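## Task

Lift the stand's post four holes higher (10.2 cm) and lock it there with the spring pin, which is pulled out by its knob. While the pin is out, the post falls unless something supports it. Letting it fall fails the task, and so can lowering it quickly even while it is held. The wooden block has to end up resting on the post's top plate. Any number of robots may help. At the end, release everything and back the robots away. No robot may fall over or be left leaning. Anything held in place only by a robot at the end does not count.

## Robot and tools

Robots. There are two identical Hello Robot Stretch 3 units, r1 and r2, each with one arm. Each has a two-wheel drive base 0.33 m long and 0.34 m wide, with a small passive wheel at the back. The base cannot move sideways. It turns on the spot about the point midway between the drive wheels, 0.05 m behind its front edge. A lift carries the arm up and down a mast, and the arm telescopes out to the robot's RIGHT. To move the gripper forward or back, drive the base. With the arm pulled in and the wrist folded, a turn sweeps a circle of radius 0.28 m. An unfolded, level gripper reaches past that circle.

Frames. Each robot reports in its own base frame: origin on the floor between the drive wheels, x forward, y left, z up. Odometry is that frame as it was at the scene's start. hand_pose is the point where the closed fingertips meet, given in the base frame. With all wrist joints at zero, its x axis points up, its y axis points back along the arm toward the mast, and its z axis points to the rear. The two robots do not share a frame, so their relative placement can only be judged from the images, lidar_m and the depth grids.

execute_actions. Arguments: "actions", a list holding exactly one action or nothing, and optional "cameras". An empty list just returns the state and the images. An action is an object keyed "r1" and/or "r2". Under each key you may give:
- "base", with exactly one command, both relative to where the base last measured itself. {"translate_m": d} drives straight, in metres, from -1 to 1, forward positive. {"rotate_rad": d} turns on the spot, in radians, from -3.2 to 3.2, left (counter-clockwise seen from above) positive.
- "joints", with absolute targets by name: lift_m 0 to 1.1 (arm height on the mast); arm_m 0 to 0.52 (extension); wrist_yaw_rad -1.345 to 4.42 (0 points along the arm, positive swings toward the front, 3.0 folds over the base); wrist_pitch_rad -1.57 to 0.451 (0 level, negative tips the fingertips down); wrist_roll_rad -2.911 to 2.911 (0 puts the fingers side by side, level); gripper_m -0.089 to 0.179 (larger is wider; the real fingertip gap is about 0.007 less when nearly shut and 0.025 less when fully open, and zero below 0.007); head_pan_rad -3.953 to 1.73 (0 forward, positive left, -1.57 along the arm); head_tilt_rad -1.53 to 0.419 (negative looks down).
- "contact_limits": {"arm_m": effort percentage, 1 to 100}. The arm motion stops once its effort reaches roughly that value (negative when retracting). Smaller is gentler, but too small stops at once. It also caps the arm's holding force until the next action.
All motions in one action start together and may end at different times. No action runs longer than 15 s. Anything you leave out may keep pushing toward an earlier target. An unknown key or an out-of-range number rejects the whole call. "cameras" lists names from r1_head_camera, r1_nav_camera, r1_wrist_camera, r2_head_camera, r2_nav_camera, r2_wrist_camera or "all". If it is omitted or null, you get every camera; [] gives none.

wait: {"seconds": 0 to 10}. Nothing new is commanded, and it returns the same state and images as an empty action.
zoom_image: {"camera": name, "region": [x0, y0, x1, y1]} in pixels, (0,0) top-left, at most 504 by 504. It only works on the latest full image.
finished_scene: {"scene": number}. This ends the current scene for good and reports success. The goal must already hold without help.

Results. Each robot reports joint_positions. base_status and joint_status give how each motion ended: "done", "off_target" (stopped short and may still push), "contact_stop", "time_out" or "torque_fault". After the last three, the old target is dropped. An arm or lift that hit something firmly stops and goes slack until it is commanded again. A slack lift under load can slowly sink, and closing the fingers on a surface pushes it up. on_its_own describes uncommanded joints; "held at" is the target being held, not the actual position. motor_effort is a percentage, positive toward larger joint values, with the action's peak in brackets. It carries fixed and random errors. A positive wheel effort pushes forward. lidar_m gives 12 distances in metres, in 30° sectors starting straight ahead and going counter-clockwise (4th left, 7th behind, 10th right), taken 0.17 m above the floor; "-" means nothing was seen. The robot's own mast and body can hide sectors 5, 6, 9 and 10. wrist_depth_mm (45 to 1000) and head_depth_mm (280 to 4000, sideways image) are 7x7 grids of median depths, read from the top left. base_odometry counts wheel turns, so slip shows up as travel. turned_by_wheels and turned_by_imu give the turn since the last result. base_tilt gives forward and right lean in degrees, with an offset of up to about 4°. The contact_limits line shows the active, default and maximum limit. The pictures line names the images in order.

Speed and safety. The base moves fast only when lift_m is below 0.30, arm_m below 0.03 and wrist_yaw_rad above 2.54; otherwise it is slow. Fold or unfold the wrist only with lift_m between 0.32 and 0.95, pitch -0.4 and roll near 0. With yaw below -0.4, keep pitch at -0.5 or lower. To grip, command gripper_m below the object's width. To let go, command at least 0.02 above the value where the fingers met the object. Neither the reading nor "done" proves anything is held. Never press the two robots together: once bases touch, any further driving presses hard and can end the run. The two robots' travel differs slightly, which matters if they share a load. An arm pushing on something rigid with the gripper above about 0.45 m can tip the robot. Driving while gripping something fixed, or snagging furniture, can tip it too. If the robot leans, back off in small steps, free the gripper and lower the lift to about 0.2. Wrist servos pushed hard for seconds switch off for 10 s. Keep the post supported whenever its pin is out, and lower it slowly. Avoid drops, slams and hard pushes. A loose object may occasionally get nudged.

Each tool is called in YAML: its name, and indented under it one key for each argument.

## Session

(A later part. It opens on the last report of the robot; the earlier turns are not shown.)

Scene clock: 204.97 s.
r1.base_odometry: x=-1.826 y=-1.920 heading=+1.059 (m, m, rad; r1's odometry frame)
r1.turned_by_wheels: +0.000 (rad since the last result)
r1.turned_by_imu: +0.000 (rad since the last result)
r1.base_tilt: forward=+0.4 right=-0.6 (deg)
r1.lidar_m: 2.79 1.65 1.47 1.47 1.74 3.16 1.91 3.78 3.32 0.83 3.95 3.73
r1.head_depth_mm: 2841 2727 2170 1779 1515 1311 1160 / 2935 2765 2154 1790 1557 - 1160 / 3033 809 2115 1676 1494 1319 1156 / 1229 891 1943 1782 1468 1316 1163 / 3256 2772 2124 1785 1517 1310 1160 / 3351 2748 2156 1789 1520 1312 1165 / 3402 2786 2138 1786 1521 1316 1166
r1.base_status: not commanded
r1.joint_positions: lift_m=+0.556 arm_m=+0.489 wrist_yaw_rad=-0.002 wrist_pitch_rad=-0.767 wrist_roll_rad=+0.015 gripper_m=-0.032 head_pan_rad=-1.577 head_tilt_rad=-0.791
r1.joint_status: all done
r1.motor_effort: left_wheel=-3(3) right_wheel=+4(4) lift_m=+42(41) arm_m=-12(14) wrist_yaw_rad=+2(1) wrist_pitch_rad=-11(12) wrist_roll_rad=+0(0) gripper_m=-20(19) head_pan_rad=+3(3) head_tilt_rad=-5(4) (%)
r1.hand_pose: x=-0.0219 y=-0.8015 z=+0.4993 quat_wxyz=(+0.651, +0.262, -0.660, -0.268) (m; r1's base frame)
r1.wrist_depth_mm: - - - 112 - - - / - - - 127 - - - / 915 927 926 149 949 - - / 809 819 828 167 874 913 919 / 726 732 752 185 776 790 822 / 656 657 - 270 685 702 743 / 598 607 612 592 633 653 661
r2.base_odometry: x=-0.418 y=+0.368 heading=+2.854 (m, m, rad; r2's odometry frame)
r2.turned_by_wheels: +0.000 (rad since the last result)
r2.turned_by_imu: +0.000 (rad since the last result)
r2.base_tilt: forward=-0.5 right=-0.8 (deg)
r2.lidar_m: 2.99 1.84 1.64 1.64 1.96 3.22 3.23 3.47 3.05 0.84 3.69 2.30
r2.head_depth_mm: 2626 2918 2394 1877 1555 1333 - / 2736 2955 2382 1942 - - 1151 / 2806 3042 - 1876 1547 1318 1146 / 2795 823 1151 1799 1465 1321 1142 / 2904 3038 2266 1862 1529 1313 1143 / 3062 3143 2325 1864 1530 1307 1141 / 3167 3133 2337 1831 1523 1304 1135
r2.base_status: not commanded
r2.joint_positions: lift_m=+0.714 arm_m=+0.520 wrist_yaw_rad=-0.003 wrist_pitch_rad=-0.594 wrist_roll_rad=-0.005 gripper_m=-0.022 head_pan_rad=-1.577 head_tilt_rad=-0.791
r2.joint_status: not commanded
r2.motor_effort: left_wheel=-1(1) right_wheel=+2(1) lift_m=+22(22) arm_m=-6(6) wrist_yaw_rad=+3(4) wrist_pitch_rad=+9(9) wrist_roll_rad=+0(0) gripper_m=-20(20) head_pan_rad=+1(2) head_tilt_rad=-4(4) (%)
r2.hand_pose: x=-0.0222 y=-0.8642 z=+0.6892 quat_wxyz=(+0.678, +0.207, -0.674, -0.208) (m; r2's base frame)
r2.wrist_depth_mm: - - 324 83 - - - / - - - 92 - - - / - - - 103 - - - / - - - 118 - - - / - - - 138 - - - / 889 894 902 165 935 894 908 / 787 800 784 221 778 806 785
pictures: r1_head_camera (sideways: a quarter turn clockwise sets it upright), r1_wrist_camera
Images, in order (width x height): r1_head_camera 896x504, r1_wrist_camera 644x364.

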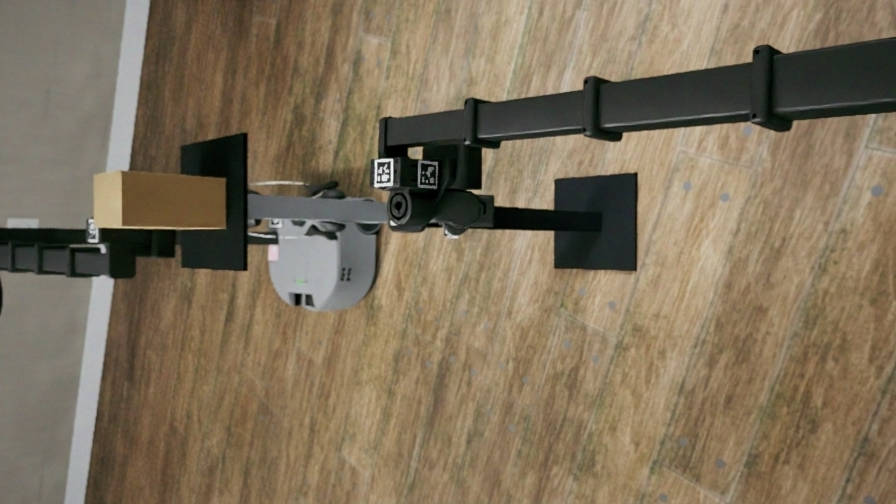

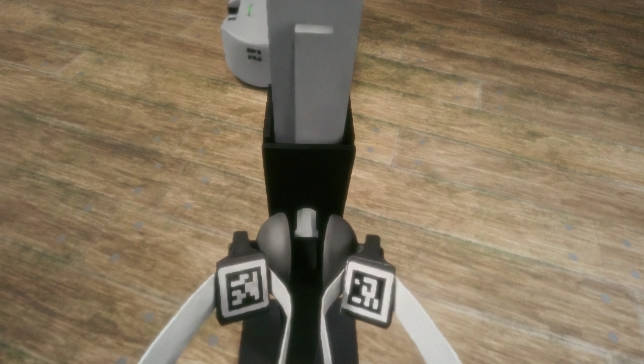

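execute_actions:
  actions:
    - {"r2":{"joints":{"lift_m":0.719}}}
  cameras: ["r1_wrist_camera"]

execute_actions:
  actions:
    - {"r1":{"joints":{"arm_m":0.478}}}
  cameras: ["r1_wrist_camera","r1_head_camera"]

Scene clock: 211.03 s.
r1.base_odometry: x=-1.826 y=-1.920 heading=+1.059 (m, m, rad; r1's odometry frame)
r1.turned_by_wheels: +0.000 (rad since the last result)
r1.turned_by_imu: +0.001 (rad since the last result)
r1.base_tilt: forward=+0.3 right=-0.6 (deg)
r1.lidar_m: 2.80 1.65 1.47 1.48 1.74 3.17 1.91 3.80 3.32 0.83 3.90 3.74
r1.head_depth_mm: 2864 2763 2150 1770 1508 1314 1167 / 2963 2775 2173 1793 1545 - 1162 / 3006 813 2091 1681 1504 1315 1163 / 1546 884 1924 1775 1467 1310 1165 / 3252 2742 2106 1794 1511 1318 1165 / 3290 2768 2195 1775 1516 1306 1163 / 3441 2780 2178 1784 1507 1311 1164
r1.base_status: not commanded
r1.joint_positions: lift_m=+0.556 arm_m=+0.489 wrist_yaw_rad=-0.002 wrist_pitch_rad=-0.767 wrist_roll_rad=+0.015 gripper_m=-0.032 head_pan_rad=-1.577 head_tilt_rad=-0.791
r1.joint_status: not commanded
r1.motor_effort: left_wheel=-3(3) right_wheel=+3(4) lift_m=+41(41) arm_m=-11(12) wrist_yaw_rad=+1(1) wrist_pitch_rad=-11(11) wrist_roll_rad=+0(0) gripper_m=-18(20) head_pan_rad=+3(3) head_tilt_rad=-4(5) (%)
r1.hand_pose: x=-0.0219 y=-0.8015 z=+0.4993 quat_wxyz=(+0.651, +0.262, -0.660, -0.268) (m; r1's base frame)
r1.wrist_depth_mm: - - - 111 - - - / - - - 128 - - - / 909 890 910 148 - - - / 800 800 828 166 859 873 898 / 726 722 747 184 770 805 815 / 652 657 - 271 679 716 707 / 596 615 611 602 625 656 646
r2.base_odometry: x=-0.418 y=+0.368 heading=+2.854 (m, m, rad; r2's odometry frame)
r2.turned_by_wheels: +0.000 (rad since the last result)
r2.turned_by_imu: +0.000 (rad since the last result)
r2.base_tilt: forward=-0.5 right=-0.8 (deg)
r2.lidar_m: 2.99 1.85 1.64 1.65 1.96 3.21 3.23 3.49 3.04 0.84 3.70 2.30
r2.head_depth_mm: 2620 2906 2399 1906 1554 1353 - / 2710 2976 2387 1935 - - 1151 / 2803 3060 - 1855 1543 1316 1147 / 2800 822 1178 1801 1465 1309 1147 / 2900 3054 2256 1850 1537 1313 1146 / 3073 3200 2340 1848 1533 1303 1144 / 3186 3121 2323 1840 1530 1303 1136
r2.base_status: not commanded
r2.joint_positions: lift_m=+0.718 arm_m=+0.520 wrist_yaw_rad=-0.003 wrist_pitch_rad=-0.602 wrist_roll_rad=-0.005 gripper_m=-0.022 head_pan_rad=-1.577 head_tilt_rad=-0.791
r2.joint_status: all done
r2.motor_effort: left_wheel=+0(1) right_wheel=+1(2) lift_m=+33(33) arm_m=-6(6) wrist_yaw_rad=+3(3) wrist_pitch_rad=+12(13) wrist_roll_rad=+0(0) gripper_m=-20(20) head_pan_rad=+1(2) head_tilt_rad=-3(5) (%)
r2.hand_pose: x=-0.0222 y=-0.8631 z=+0.6920 quat_wxyz=(+0.677, +0.209, -0.674, -0.210) (m; r2's base frame)
r2.wrist_depth_mm: - - 318 83 - - - / - - - 92 - - - / - - - 104 - - - / - - - 119 - - - / - - - 139 - - - / 881 892 928 167 935 894 903 / 788 790 792 223 796 819 801
pictures: r1_wrist_camera
Images, in order (width x height): r1_wrist_camera 644x364.

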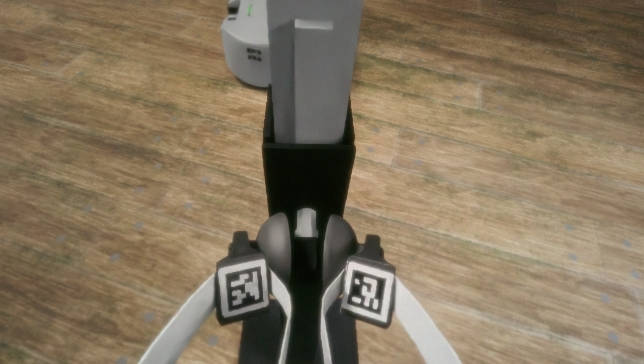

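Scene clock: 211.87 s.
r1.base_odometry: x=-1.826 y=-1.920 heading=+1.059 (m, m, rad; r1's odometry frame)
r1.turned_by_wheels: +0.000 (rad since the last result)
r1.turned_by_imu: +0.000 (rad since the last result)
r1.base_tilt: forward=+0.5 right=-0.6 (deg)
r1.lidar_m: 2.79 1.65 1.47 1.47 1.73 3.17 1.90 3.79 3.33 0.83 3.91 3.75
r1.head_depth_mm: 2879 2757 2155 1804 1505 1312 1160 / 2927 2800 2188 1764 1538 - 1157 / 2984 815 2099 - 1495 1314 1156 / 1553 886 1929 1772 1466 1305 1170 / 3220 2796 2114 1793 1507 1319 1170 / 3338 2798 2203 1789 1513 1314 1164 / 3476 2809 2169 1793 1509 1318 1158
r1.base_status: not commanded
r1.joint_positions: lift_m=+0.556 arm_m=+0.479 wrist_yaw_rad=-0.002 wrist_pitch_rad=-0.753 wrist_roll_rad=+0.015 gripper_m=-0.032 head_pan_rad=-1.577 head_tilt_rad=-0.791
r1.joint_status: all done
r1.motor_effort: left_wheel=-3(3) right_wheel=+4(4) lift_m=+42(42) arm_m=-11(13) wrist_yaw_rad=+2(1) wrist_pitch_rad=-18(18) wrist_roll_rad=+0(0) gripper_m=-19(20) head_pan_rad=+3(3) head_tilt_rad=-4(5) (%)
r1.hand_pose: x=-0.0219 y=-0.7941 z=+0.5017 quat_wxyz=(+0.653, +0.257, -0.662, -0.263) (m; r1's base frame)
r1.wrist_depth_mm: - - - 122 - - - / - - - 139 - - - / 919 964 984 157 - - - / 820 821 832 185 878 880 967 / 735 741 754 193 779 798 808 / 663 670 - 304 714 722 718 / 605 614 597 604 638 644 657
r2.base_odometry: x=-0.418 y=+0.368 heading=+2.854 (m, m, rad; r2's odometry frame)
r2.turned_by_wheels: +0.000 (rad since the last result)
r2.turned_by_imu: +0.000 (rad since the last result)
r2.base_tilt: forward=-0.4 right=-0.8 (deg)
r2.lidar_m: 3.00 1.84 1.64 1.64 1.97 3.20 3.22 3.49 3.07 0.84 3.70 2.30
r2.head_depth_mm: 2633 2912 2383 1883 1559 1351 - / 2700 2944 2372 1949 - - 1151 / 2778 3071 - 1872 1548 1317 1147 / 2788 821 1179 1805 1472 1315 1145 / 2906 3013 2257 1867 1539 1315 1144 / 3047 3179 2337 1848 1545 1312 1132 / 3183 3144 2333 1852 1530 1307 1139
r2.base_status: not commanded
r2.joint_positions: lift_m=+0.718 arm_m=+0.520 wrist_yaw_rad=-0.003 wrist_pitch_rad=-0.602 wrist_roll_rad=-0.005 gripper_m=-0.022 head_pan_rad=-1.577 head_tilt_rad=-0.791
r2.joint_status: not commanded
r2.motor_effort: left_wheel=-1(1) right_wheel=+0(1) lift_m=+34(33) arm_m=-6(6) wrist_yaw_rad=+3(3) wrist_pitch_rad=+12(12) wrist_roll_rad=+0(0) gripper_m=-20(20) head_pan_rad=+2(3) head_tilt_rad=-5(6) (%)
r2.hand_pose: x=-0.0222 y=-0.8631 z=+0.6920 quat_wxyz=(+0.677, +0.209, -0.674, -0.210) (m; r2's base frame)
r2.wrist_depth_mm: - - - 83 - - - / - - - 92 - - - / - - - 104 - - - / - - - 119 - - - / - - - 139 - - - / 893 892 916 168 968 882 898 / 795 823 778 224 789 800 813
pictures: r1_head_camera (sideways: a quarter turn clockwise sets it upright), r1_wrist_camera
Images, in order (width x height): r1_head_camera 896x504, r1_wrist_camera 644x364.

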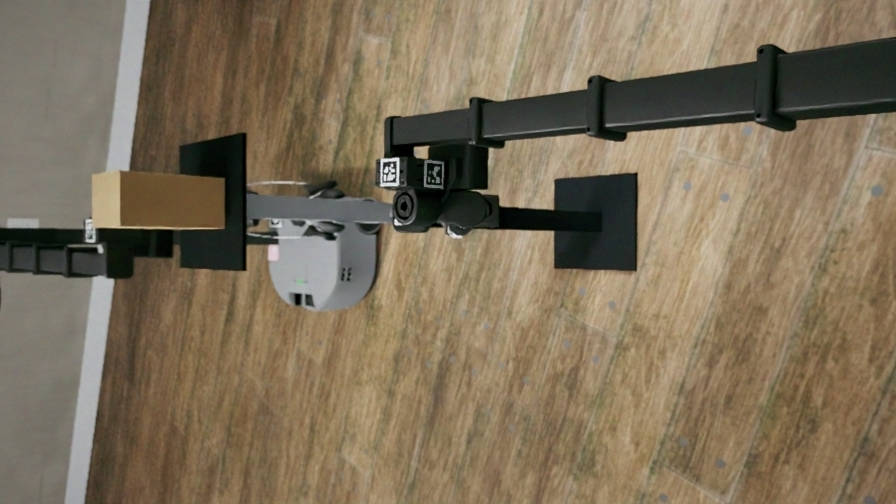

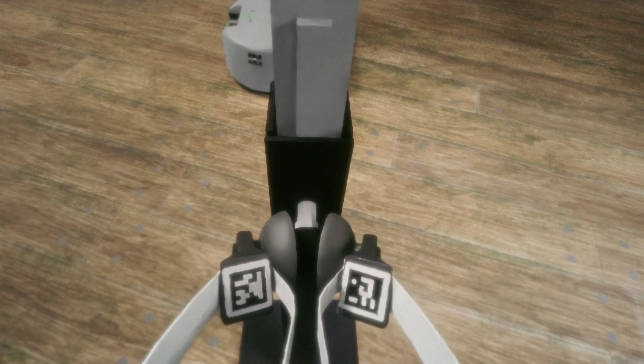

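execute_actions:
  actions:
    - {"r1":{"joints":{"gripper_m":0.05,"arm_m":0.506,"lift_m":0.559}},"r2":{"joints":{"lift_m":0.7155}}}
  cameras: ["r1_wrist_camera"]

zoom_image:
  camera: "r1_wrist_camera"
  region: [230,0,390,300]

execute_actions:
  actions:
    - {"r1":{"joints":{"gripper_m":-0.05}}}
  cameras: []

execute_actions:
  actions:
    - {"r1":{"joints":{"arm_m":0.484,"lift_m":0.555}}}
  cameras: ["r1_wrist_camera"]

zoom_image:
  camera: "r1_wrist_camera"
  region: [230,0,390,300]

Scene clock: 219.33 s.
r1.base_odometry: x=-1.826 y=-1.920 heading=+1.059 (m, m, rad; r1's odometry frame)
r1.turned_by_wheels: +0.000 (rad since the last result)
r1.turned_by_imu: +0.001 (rad since the last result)
r1.base_tilt: forward=+0.4 right=-0.5 (deg)
r1.lidar_m: 2.80 1.65 1.47 1.47 1.74 3.16 1.91 3.80 3.32 0.83 3.92 3.76
r1.head_depth_mm: 2857 2764 2153 1777 1502 1317 1161 / 2997 2749 2164 1805 1540 - 1161 / 2997 811 2112 1651 1502 1313 1166 / 1561 884 1927 1777 1469 1311 1162 / 3286 2753 2101 1778 1509 1304 1160 / 3321 2779 2152 1777 1512 1316 1167 / 3458 2763 2193 1785 1513 1307 1162
r1.base_status: not commanded
r1.joint_positions: lift_m=+0.559 arm_m=+0.506 wrist_yaw_rad=-0.003 wrist_pitch_rad=-0.806 wrist_roll_rad=+0.015 gripper_m=+0.050 head_pan_rad=-1.577 head_tilt_rad=-0.791
r1.joint_status: all done
r1.motor_effort: left_wheel=-1(4) right_wheel=+1(7) lift_m=+36(44) arm_m=+7(14) wrist_yaw_rad=+2(4) wrist_pitch_rad=+7(18) wrist_roll_rad=+0(0) gripper_m=+1(82) head_pan_rad=+3(3) head_tilt_rad=-5(4) (%)
r1.hand_pose: x=-0.0220 y=-0.8106 z=+0.4961 quat_wxyz=(+0.645, +0.275, -0.655, -0.281) (m; r1's base frame)
r1.wrist_depth_mm: - - 956 99 - - - / 993 - 999 113 - - - / 862 875 901 134 956 970 994 / 791 801 789 149 835 859 919 / 705 721 735 180 761 755 782 / 643 665 - 256 705 715 719 / 588 610 598 599 609 635 647
r2.base_odometry: x=-0.418 y=+0.368 heading=+2.854 (m, m, rad; r2's odometry frame)
r2.turned_by_wheels: +0.000 (rad since the last result)
r2.turned_by_imu: +0.000 (rad since the last result)
r2.base_tilt: forward=-0.5 right=-0.7 (deg)
r2.lidar_m: 2.99 1.85 1.64 1.65 1.97 3.21 3.21 3.50 3.05 0.84 3.71 2.30
r2.head_depth_mm: 2646 2920 2386 1886 1559 1352 - / 2709 2975 2399 1938 - - 1151 / 2781 3081 - 1865 1544 1316 1146 / 2784 821 1132 1768 1463 1314 1146 / 2939 3047 2172 1849 1532 1305 1137 / 3070 3172 2337 1841 1534 1304 1143 / 3161 3144 2313 1832 1529 1302 1133
r2.base_status: not commanded
r2.joint_positions: lift_m=+0.715 arm_m=+0.520 wrist_yaw_rad=-0.003 wrist_pitch_rad=-0.595 wrist_roll_rad=-0.005 gripper_m=-0.022 head_pan_rad=-1.577 head_tilt_rad=-0.791
r2.joint_status: all done
r2.motor_effort: left_wheel=+0(1) right_wheel=+1(1) lift_m=+22(29) arm_m=-6(6) wrist_yaw_rad=+3(3) wrist_pitch_rad=+10(12) wrist_roll_rad=+0(0) gripper_m=-20(20) head_pan_rad=+3(2) head_tilt_rad=-4(4) (%)
r2.hand_pose: x=-0.0222 y=-0.8641 z=+0.6906 quat_wxyz=(+0.678, +0.207, -0.674, -0.208) (m; r2's base frame)
r2.wrist_depth_mm: - - 313 83 - - - / - - - 92 - - - / - - - 104 - - - / - - - 118 - - - / - - - 138 - - - / 859 886 920 166 930 917 910 / 794 791 789 219 790 806 797
pictures: r1_wrist_camera
Images, in order (width x height): r1_wrist_camera 644x364.

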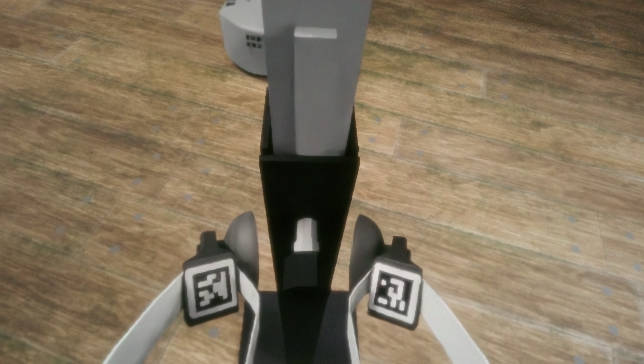

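Region (230, 0, 390, 300) of r1_wrist_camera's 644x364 image, scaled by 1.680; it fills the left 269 columns of this view, and the rest is white.

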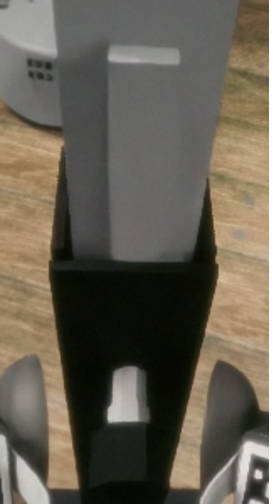

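Scene clock: 220.83 s.
r1.base_odometry: x=-1.826 y=-1.920 heading=+1.059 (m, m, rad; r1's odometry frame)
r1.turned_by_wheels: +0.000 (rad since the last result)
r1.turned_by_imu: +0.000 (rad since the last result)
r1.base_tilt: forward=+0.4 right=-0.6 (deg)
r1.lidar_m: 2.80 1.65 1.47 1.47 1.74 3.16 1.90 3.81 3.32 0.83 3.94 3.75
r1.head_depth_mm: 2841 2773 2161 1774 1518 1315 1162 / 2973 2787 2174 1802 1546 - 1159 / 3003 811 2108 1672 1505 1314 1162 / 1550 884 1943 1780 1453 1315 1157 / 3244 2776 2080 1774 1507 1306 1161 / 3343 2768 2193 1772 1511 1309 1157 / 3412 2860 2184 1777 1514 1318 1156
r1.base_status: not commanded
r1.joint_positions: lift_m=+0.559 arm_m=+0.506 wrist_yaw_rad=-0.002 wrist_pitch_rad=-0.810 wrist_roll_rad=+0.013 gripper_m=-0.049 head_pan_rad=-1.577 head_tilt_rad=-0.791
r1.joint_status: all done
r1.motor_effort: left_wheel=-2(2) right_wheel=+2(2) lift_m=+36(37) arm_m=+7(7) wrist_yaw_rad=+1(1) wrist_pitch_rad=+9(9) wrist_roll_rad=+1(1) gripper_m=-27(100) head_pan_rad=+3(3) head_tilt_rad=-4(4) (%)
r1.hand_pose: x=-0.0219 y=-0.8097 z=+0.4954 quat_wxyz=(+0.646, +0.277, -0.654, -0.281) (m; r1's base frame)
r1.wrist_depth_mm: - - 989 99 - - - / 978 - 984 113 - - - / 860 859 891 134 994 986 988 / 789 803 797 151 839 854 856 / 732 715 717 177 780 771 806 / 647 654 - 160 689 707 697 / 590 595 612 582 623 642 650
r2.base_odometry: x=-0.418 y=+0.368 heading=+2.854 (m, m, rad; r2's odometry frame)
r2.turned_by_wheels: +0.000 (rad since the last result)
r2.turned_by_imu: +0.000 (rad since the last result)
r2.base_tilt: forward=-0.5 right=-0.8 (deg)
r2.lidar_m: 3.01 1.85 1.64 1.65 1.96 3.20 3.24 3.49 3.06 0.85 3.70 2.30
r2.head_depth_mm: 2629 2890 2415 1897 1559 1351 - / 2713 2954 2367 1932 - - 1149 / 2798 3046 - 1866 1539 1319 1150 / 2776 822 1134 1770 1467 1316 1146 / 2873 3051 2192 1851 1543 1312 1148 / 3089 3150 2340 1846 1528 1307 1143 / 3219 3144 2327 1856 1522 1299 1136
r2.base_status: not commanded
r2.joint_positions: lift_m=+0.715 arm_m=+0.520 wrist_yaw_rad=-0.003 wrist_pitch_rad=-0.595 wrist_roll_rad=-0.005 gripper_m=-0.022 head_pan_rad=-1.577 head_tilt_rad=-0.791
r2.joint_status: not commanded
r2.motor_effort: left_wheel=-1(0) right_wheel=+2(1) lift_m=+22(22) arm_m=-6(6) wrist_yaw_rad=+3(3) wrist_pitch_rad=+10(10) wrist_roll_rad=+0(0) gripper_m=-21(20) head_pan_rad=+2(3) head_tilt_rad=-5(4) (%)
r2.hand_pose: x=-0.0222 y=-0.8641 z=+0.6906 quat_wxyz=(+0.678, +0.207, -0.674, -0.208) (m; r2's base frame)
r2.wrist_depth_mm: - - 294 83 - - - / - - - 92 - - - / - - - 103 - - - / - - - 118 - - - / - - - 138 - - - / 882 895 932 167 893 901 909 / 796 819 776 218 773 817 806
pictures: none
No camera images: the call's "cameras" was empty. Leave "cameras" out to get every camera's image.

Scene clock: 221.90 s.
r1.base_odometry: x=-1.826 y=-1.920 heading=+1.059 (m, m, rad; r1's odometry frame)
r1.turned_by_wheels: +0.000 (rad since the last result)
r1.turned_by_imu: +0.000 (rad since the last result)
r1.base_tilt: forward=+0.4 right=-0.7 (deg)
r1.lidar_m: 2.80 1.65 1.47 1.48 1.73 3.16 1.91 3.78 3.32 0.83 3.92 3.75
r1.head_depth_mm: 2861 2744 2153 1780 1512 1313 1157 / 2957 2746 2164 1797 1540 - 1162 / 2997 814 2104 - 1500 1317 1164 / 1552 882 1927 1782 1463 1319 1160 / 3282 2797 2086 1770 1511 1315 1159 / 3297 2779 2166 1782 1506 1323 1161 / 3439 2808 2157 1778 1505 1308 1158
r1.base_status: not commanded
r1.joint_positions: lift_m=+0.555 arm_m=+0.485 wrist_yaw_rad=-0.002 wrist_pitch_rad=-0.746 wrist_roll_rad=+0.008 gripper_m=-0.043 head_pan_rad=-1.577 head_tilt_rad=-0.791
r1.joint_status: all done
r1.on_its_own: gripper_m is held at -0.044, not at your -0.050, by its stall guard, which is still easing; wrist_pitch_rad is at rest, and its effort (-21) is outside its rest range (-20 to +32)
r1.motor_effort: left_wheel=-2(3) right_wheel=+3(3) lift_m=+30(31) arm_m=-12(12) wrist_yaw_rad=+1(2) wrist_pitch_rad=-21(21) wrist_roll_rad=+3(5) gripper_m=-19(28) head_pan_rad=+3(2) head_tilt_rad=-4(3) (%)
r1.hand_pose: x=-0.0218 y=-0.8016 z=+0.5023 quat_wxyz=(+0.656, +0.256, -0.661, -0.260) (m; r1's base frame)
r1.wrist_depth_mm: - - - 115 - - - / - - - 131 - - - / 933 940 962 151 - - - / 805 827 837 166 902 952 927 / 727 723 772 187 817 823 820 / 652 675 - 225 728 733 720 / 600 599 613 592 641 652 657
r2.base_odometry: x=-0.418 y=+0.368 heading=+2.854 (m, m, rad; r2's odometry frame)
r2.turned_by_wheels: +0.000 (rad since the last result)
r2.turned_by_imu: +0.000 (rad since the last result)
r2.base_tilt: forward=-0.5 right=-0.8 (deg)
r2.lidar_m: 2.99 1.84 1.64 1.64 1.96 3.22 3.24 3.49 3.07 0.84 3.70 2.31
r2.head_depth_mm: 2620 2887 2374 1879 1556 1350 - / 2691 2930 2392 1933 - - 1148 / 2766 3056 - 1873 1544 1309 1148 / 2812 821 1154 1812 1459 1314 1149 / 2898 3013 2265 1861 1537 1312 1139 / 3090 3162 2354 1856 1529 1305 1141 / 3196 3156 2322 1850 1520 1311 1142
r2.base_status: not commanded
r2.joint_positions: lift_m=+0.715 arm_m=+0.520 wrist_yaw_rad=-0.003 wrist_pitch_rad=-0.595 wrist_roll_rad=-0.005 gripper_m=-0.022 head_pan_rad=-1.577 head_tilt_rad=-0.791
r2.joint_status: not commanded
r2.motor_effort: left_wheel=+0(1) right_wheel=+1(1) lift_m=+22(22) arm_m=-6(6) wrist_yaw_rad=+3(4) wrist_pitch_rad=+10(10) wrist_roll_rad=+0(0) gripper_m=-20(20) head_pan_rad=+3(2) head_tilt_rad=-4(5) (%)
r2.hand_pose: x=-0.0222 y=-0.8641 z=+0.6906 quat_wxyz=(+0.678, +0.207, -0.674, -0.208) (m; r2's base frame)
r2.wrist_depth_mm: - - 325 83 - - - / - - - 92 - - - / - - - 103 - - - / - - - 118 - - - / - - - 138 - - - / 883 901 910 166 916 908 918 / 788 795 782 219 789 802 792
pictures: r1_wrist_camera
Images, in order (width x height): r1_wrist_camera 644x364.

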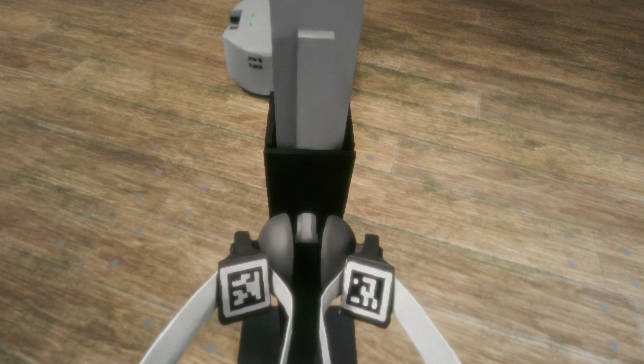

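Region (230, 0, 390, 300) of r1_wrist_camera's 644x364 image, scaled by 1.680; it fills the left 269 columns of this view, and the rest is white.

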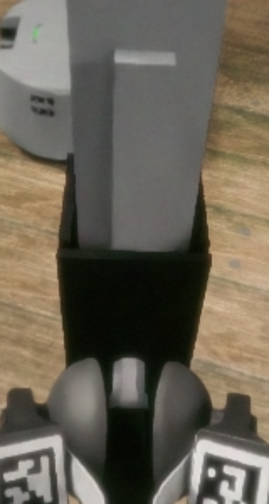

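execute_actions:
  actions:
    - {"r2":{"joints":{"lift_m":0.728}}}
  cameras: ["r1_wrist_camera","r1_head_camera"]

Scene clock: 225.00 s.
r1.base_odometry: x=-1.826 y=-1.920 heading=+1.059 (m, m, rad; r1's odometry frame)
r1.turned_by_wheels: +0.000 (rad since the last result)
r1.turned_by_imu: +0.000 (rad since the last result)
r1.base_tilt: forward=+0.4 right=-0.6 (deg)
r1.lidar_m: 2.80 1.66 1.47 1.47 1.73 3.15 1.91 3.79 3.31 0.83 3.94 3.76
r1.head_depth_mm: 2874 2741 2184 1776 1509 1314 1159 / 2928 2764 2167 1802 1544 - 1165 / 2989 811 2105 - 1503 1305 1164 / 1141 884 1934 1792 1475 1312 1158 / 3261 2744 2118 1792 1516 1313 1160 / 3340 2776 2172 1778 1507 1317 1164 / 3419 2810 2149 1797 1515 1307 1166
r1.base_status: not commanded
r1.joint_positions: lift_m=+0.555 arm_m=+0.485 wrist_yaw_rad=-0.002 wrist_pitch_rad=-0.746 wrist_roll_rad=+0.008 gripper_m=-0.037 head_pan_rad=-1.577 head_tilt_rad=-0.791
r1.joint_status: not commanded
r1.on_its_own: gripper_m is held at -0.038, not at your -0.050, by its stall guard, which is not easing now; wrist_pitch_rad is at rest, and its effort (-21) is outside its rest range (-20 to +32)
r1.motor_effort: left_wheel=-2(2) right_wheel=+3(4) lift_m=+30(30) arm_m=-13(14) wrist_yaw_rad=+1(2) wrist_pitch_rad=-21(21) wrist_roll_rad=+3(3) gripper_m=-21(21) head_pan_rad=+3(3) head_tilt_rad=-4(5) (%)
r1.hand_pose: x=-0.0218 y=-0.8016 z=+0.5023 quat_wxyz=(+0.656, +0.256, -0.661, -0.260) (m; r1's base frame)
r1.wrist_depth_mm: - - - 115 - - - / - - - 131 - - - / 926 934 941 151 - - - / 801 817 833 166 877 898 937 / 720 749 757 190 795 817 810 / 653 664 - 279 709 730 734 / 610 622 626 591 638 655 665
r2.base_odometry: x=-0.418 y=+0.368 heading=+2.854 (m, m, rad; r2's odometry frame)
r2.turned_by_wheels: +0.000 (rad since the last result)
r2.turned_by_imu: +0.003 (rad since the last result)
r2.base_tilt: forward=-0.7 right=-0.5 (deg)
r2.lidar_m: 2.98 1.84 1.64 1.65 1.97 3.21 3.24 3.48 3.06 0.84 3.73 2.30
r2.head_depth_mm: 2626 2915 2362 1877 1548 1341 - / 2695 2914 2353 1936 - - 1149 / 2818 3020 - 1872 1535 1313 1151 / 2765 816 1172 1793 1488 1309 1141 / 2889 3005 2153 1841 1527 1308 1142 / 3018 3166 2322 1839 1521 1306 1136 / 3183 3120 2329 1833 1525 1301 1142
r2.base_status: not commanded
r2.joint_positions: lift_m=+0.727 arm_m=+0.520 wrist_yaw_rad=-0.004 wrist_pitch_rad=-0.624 wrist_roll_rad=-0.005 gripper_m=-0.022 head_pan_rad=-1.577 head_tilt_rad=-0.791
r2.joint_status: all done
r2.motor_effort: left_wheel=-1(0) right_wheel=-1(2) lift_m=+34(33) arm_m=-6(6) wrist_yaw_rad=+3(4) wrist_pitch_rad=+21(21) wrist_roll_rad=+0(0) gripper_m=-21(21) head_pan_rad=+2(2) head_tilt_rad=-3(4) (%)
r2.hand_pose: x=-0.0223 y=-0.8594 z=+0.6967 quat_wxyz=(+0.675, +0.217, -0.671, -0.218) (m; r2's base frame)
r2.wrist_depth_mm: - - - 80 - - - / - - - 89 - - - / - - - 101 - - - / - - - 117 - - - / - - - 138 - - - / 872 898 861 169 909 887 902 / 794 787 793 231 794 806 803
pictures: r1_head_camera (sideways: a quarter turn clockwise sets it upright), r1_wrist_camera
Images, in order (width x height): r1_head_camera 896x504, r1_wrist_camera 644x364.

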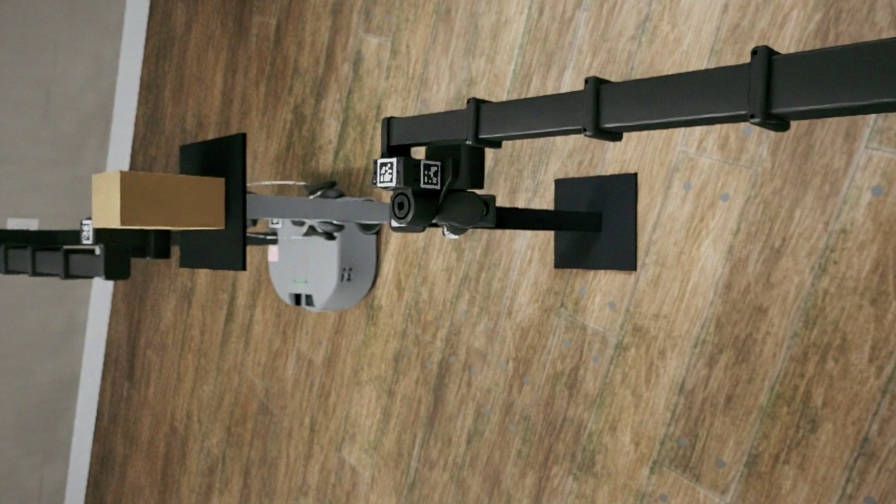

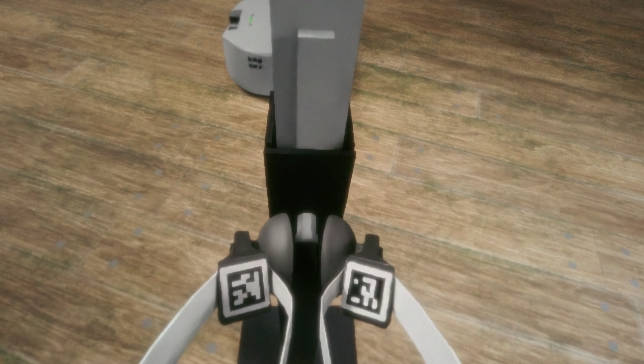

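execute_actions:
  actions:
    - {"r2":{"joints":{"lift_m":0.7145}}}
  cameras: ["r1_wrist_camera"]

execute_actions:
  actions:
    - {"r1":{"joints":{"arm_m":0.474}}}
  cameras: ["r1_wrist_camera","r2_wrist_camera"]

Scene clock: 229.37 s.
r1.base_odometry: x=-1.826 y=-1.920 heading=+1.059 (m, m, rad; r1's odometry frame)
r1.turned_by_wheels: +0.000 (rad since the last result)
r1.turned_by_imu: +0.001 (rad since the last result)
r1.base_tilt: forward=+0.4 right=-0.5 (deg)
r1.lidar_m: 2.79 1.65 1.47 1.47 1.74 3.15 1.91 3.79 3.32 0.83 3.93 3.74
r1.head_depth_mm: 2852 2753 2176 1754 1508 1311 1157 / 2967 2770 2157 1817 1534 - 1159 / 2989 812 2103 - 1495 1315 1157 / 1227 890 1930 1788 1478 1316 1160 / 3239 2790 2109 1783 1517 1304 1153 / 3302 2783 2185 1790 1518 1317 1163 / 3424 2774 2149 1788 1521 1314 1168
r1.base_status: not commanded
r1.joint_positions: lift_m=+0.555 arm_m=+0.485 wrist_yaw_rad=-0.002 wrist_pitch_rad=-0.746 wrist_roll_rad=+0.008 gripper_m=-0.037 head_pan_rad=-1.577 head_tilt_rad=-0.791
r1.joint_status: not commanded
r1.on_its_own: gripper_m is held at -0.038, not at your -0.050, by its stall guard, which is not easing now; wrist_pitch_rad is at rest, and its effort (-21) is outside its rest range (-20 to +32)
r1.motor_effort: left_wheel=-2(2) right_wheel=+3(3) lift_m=+30(30) arm_m=-12(13) wrist_yaw_rad=+2(2) wrist_pitch_rad=-21(21) wrist_roll_rad=+3(3) gripper_m=-20(20) head_pan_rad=+3(3) head_tilt_rad=-5(5) (%)
r1.hand_pose: x=-0.0218 y=-0.8016 z=+0.5023 quat_wxyz=(+0.656, +0.256, -0.661, -0.260) (m; r1's base frame)
r1.wrist_depth_mm: - - - 116 - - - / - - - 131 - - - / 907 938 958 152 1000 - - / 807 836 847 166 870 906 956 / 724 728 743 191 783 815 822 / 658 671 - 281 709 709 741 / 606 619 616 601 643 657 658
r2.base_odometry: x=-0.418 y=+0.368 heading=+2.854 (m, m, rad; r2's odometry frame)
r2.turned_by_wheels: +0.000 (rad since the last result)
r2.turned_by_imu: +0.000 (rad since the last result)
r2.base_tilt: forward=-0.6 right=-0.7 (deg)
r2.lidar_m: 3.00 1.84 1.64 1.64 1.97 3.20 3.23 3.48 3.06 0.84 3.68 2.30
r2.head_depth_mm: 2624 2900 2373 1898 1567 1345 - / 2709 2974 2383 1931 - - 1151 / 2787 3061 - 1863 1540 1315 1151 / 2766 826 1157 1810 1490 1306 1146 / 2899 3027 2279 1867 1529 1319 1142 / 3079 3173 2327 1859 1532 1308 1144 / 3143 3162 2327 1847 1518 1303 1136
r2.base_status: not commanded
r2.joint_positions: lift_m=+0.714 arm_m=+0.520 wrist_yaw_rad=-0.006 wrist_pitch_rad=-0.597 wrist_roll_rad=-0.005 gripper_m=-0.022 head_pan_rad=-1.577 head_tilt_rad=-0.791
r2.joint_status: all done
r2.motor_effort: left_wheel=-2(7) right_wheel=+3(5) lift_m=+22(32) arm_m=-6(6) wrist_yaw_rad=+6(7) wrist_pitch_rad=+10(21) wrist_roll_rad=+0(0) gripper_m=-20(21) head_pan_rad=+2(2) head_tilt_rad=-4(4) (%)
r2.hand_pose: x=-0.0228 y=-0.8639 z=+0.6893 quat_wxyz=(+0.677, +0.207, -0.674, -0.210) (m; r2's base frame)
r2.wrist_depth_mm: - - 341 83 - - - / - - - 92 - - - / - - - 104 - - - / - - - 119 - - - / - - - 138 - - - / 899 891 903 166 921 892 916 / 783 796 782 220 782 809 811
pictures: r1_wrist_camera
Images, in order (width x height): r1_wrist_camera 644x364.

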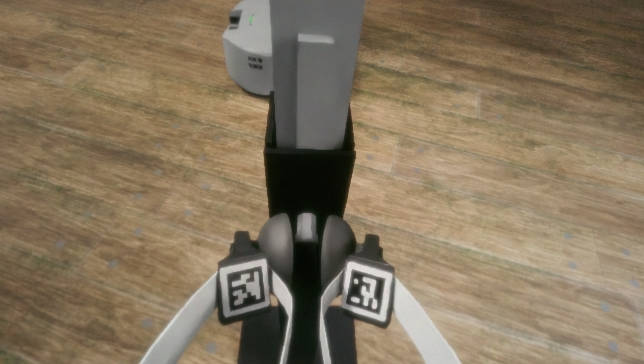

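Scene clock: 230.20 s.
r1.base_odometry: x=-1.826 y=-1.920 heading=+1.059 (m, m, rad; r1's odometry frame)
r1.turned_by_wheels: +0.000 (rad since the last result)
r1.turned_by_imu: +0.000 (rad since the last result)
r1.base_tilt: forward=+0.8 right=-0.7 (deg)
r1.lidar_m: 2.80 1.66 1.47 1.48 1.74 3.15 1.91 3.80 3.33 0.83 3.93 3.75
r1.head_depth_mm: 2870 2763 2177 1781 1513 1313 1155 / 2974 2780 2163 1780 1556 - 1167 / 2988 815 2093 - 1504 1314 1163 / 1232 889 1949 1774 1471 1313 1165 / 3276 2792 2124 1780 1515 1319 1163 / 3273 2752 2168 1786 1516 1314 1169 / 3429 2788 2178 1779 1519 1317 1169
r1.base_status: not commanded
r1.joint_positions: lift_m=+0.555 arm_m=+0.475 wrist_yaw_rad=-0.002 wrist_pitch_rad=-0.736 wrist_roll_rad=+0.008 gripper_m=-0.038 head_pan_rad=-1.577 head_tilt_rad=-0.791
r1.joint_status: all done
r1.on_its_own: gripper_m is held at -0.038, not at your -0.050, by its stall guard, which is not easing now; wrist_pitch_rad is at rest, and its effort (-26) is outside its rest range (-20 to +32)
r1.motor_effort: left_wheel=-2(2) right_wheel=+3(3) lift_m=+30(31) arm_m=-11(15) wrist_yaw_rad=+1(3) wrist_pitch_rad=-26(26) wrist_roll_rad=+3(3) gripper_m=-19(21) head_pan_rad=+3(3) head_tilt_rad=-5(5) (%)
r1.hand_pose: x=-0.0219 y=-0.7933 z=+0.5040 quat_wxyz=(+0.657, +0.253, -0.662, -0.257) (m; r1's base frame)
r1.wrist_depth_mm: - - - 125 - - - / - - - 141 - - - / 943 952 988 162 - - - / 844 847 836 185 905 947 971 / 753 748 797 201 810 826 816 / 661 686 701 - 710 722 744 / 607 613 615 602 646 653 677
r2.base_odometry: x=-0.418 y=+0.368 heading=+2.854 (m, m, rad; r2's odometry frame)
r2.turned_by_wheels: +0.000 (rad since the last result)
r2.turned_by_imu: +0.000 (rad since the last result)
r2.base_tilt: forward=-0.5 right=-0.7 (deg)
r2.lidar_m: 2.99 1.84 1.64 1.64 1.96 3.22 3.23 3.47 3.05 0.84 3.70 2.31
r2.head_depth_mm: 2633 2874 2390 1887 1554 1336 - / 2724 2941 2380 1949 - - 1152 / 2794 3039 - 1872 1547 1324 1145 / 2784 823 1163 1809 1491 1314 1145 / 2908 3028 2264 1860 1533 1311 1142 / 3080 3180 2348 1859 1526 1306 1134 / 3165 3125 2327 1841 1528 1295 1138
r2.base_status: not commanded
r2.joint_positions: lift_m=+0.714 arm_m=+0.520 wrist_yaw_rad=-0.006 wrist_pitch_rad=-0.597 wrist_roll_rad=-0.005 gripper_m=-0.022 head_pan_rad=-1.577 head_tilt_rad=-0.791
r2.joint_status: not commanded
r2.motor_effort: left_wheel=-2(2) right_wheel=+3(4) lift_m=+23(22) arm_m=-6(6) wrist_yaw_rad=+6(6) wrist_pitch_rad=+10(10) wrist_roll_rad=+0(0) gripper_m=-20(20) head_pan_rad=+2(2) head_tilt_rad=-4(5) (%)
r2.hand_pose: x=-0.0228 y=-0.8639 z=+0.6893 quat_wxyz=(+0.677, +0.207, -0.674, -0.210) (m; r2's base frame)
r2.wrist_depth_mm: - - - 83 - - - / - - - 92 - - - / - - - 104 - - - / - - - 118 - - - / - - - 138 - - - / 877 877 914 167 932 906 899 / 807 797 785 220 783 799 803
pictures: r1_wrist_camera, r2_wrist_camera
Images, in order (width x height): r1_wrist_camera 644x364, r2_wrist_camera 644x364.

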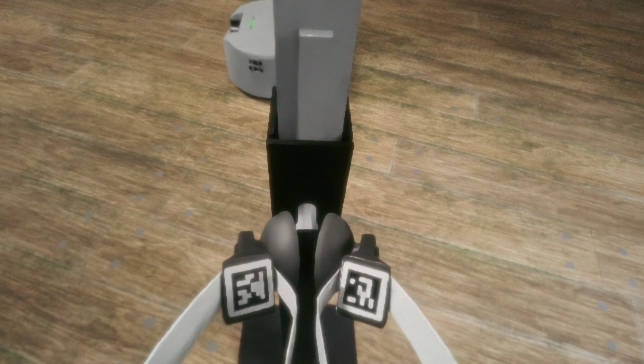

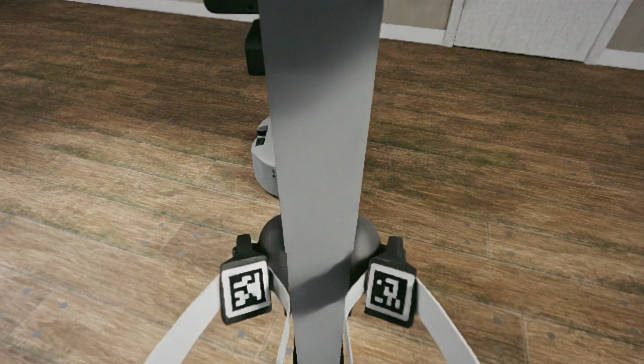

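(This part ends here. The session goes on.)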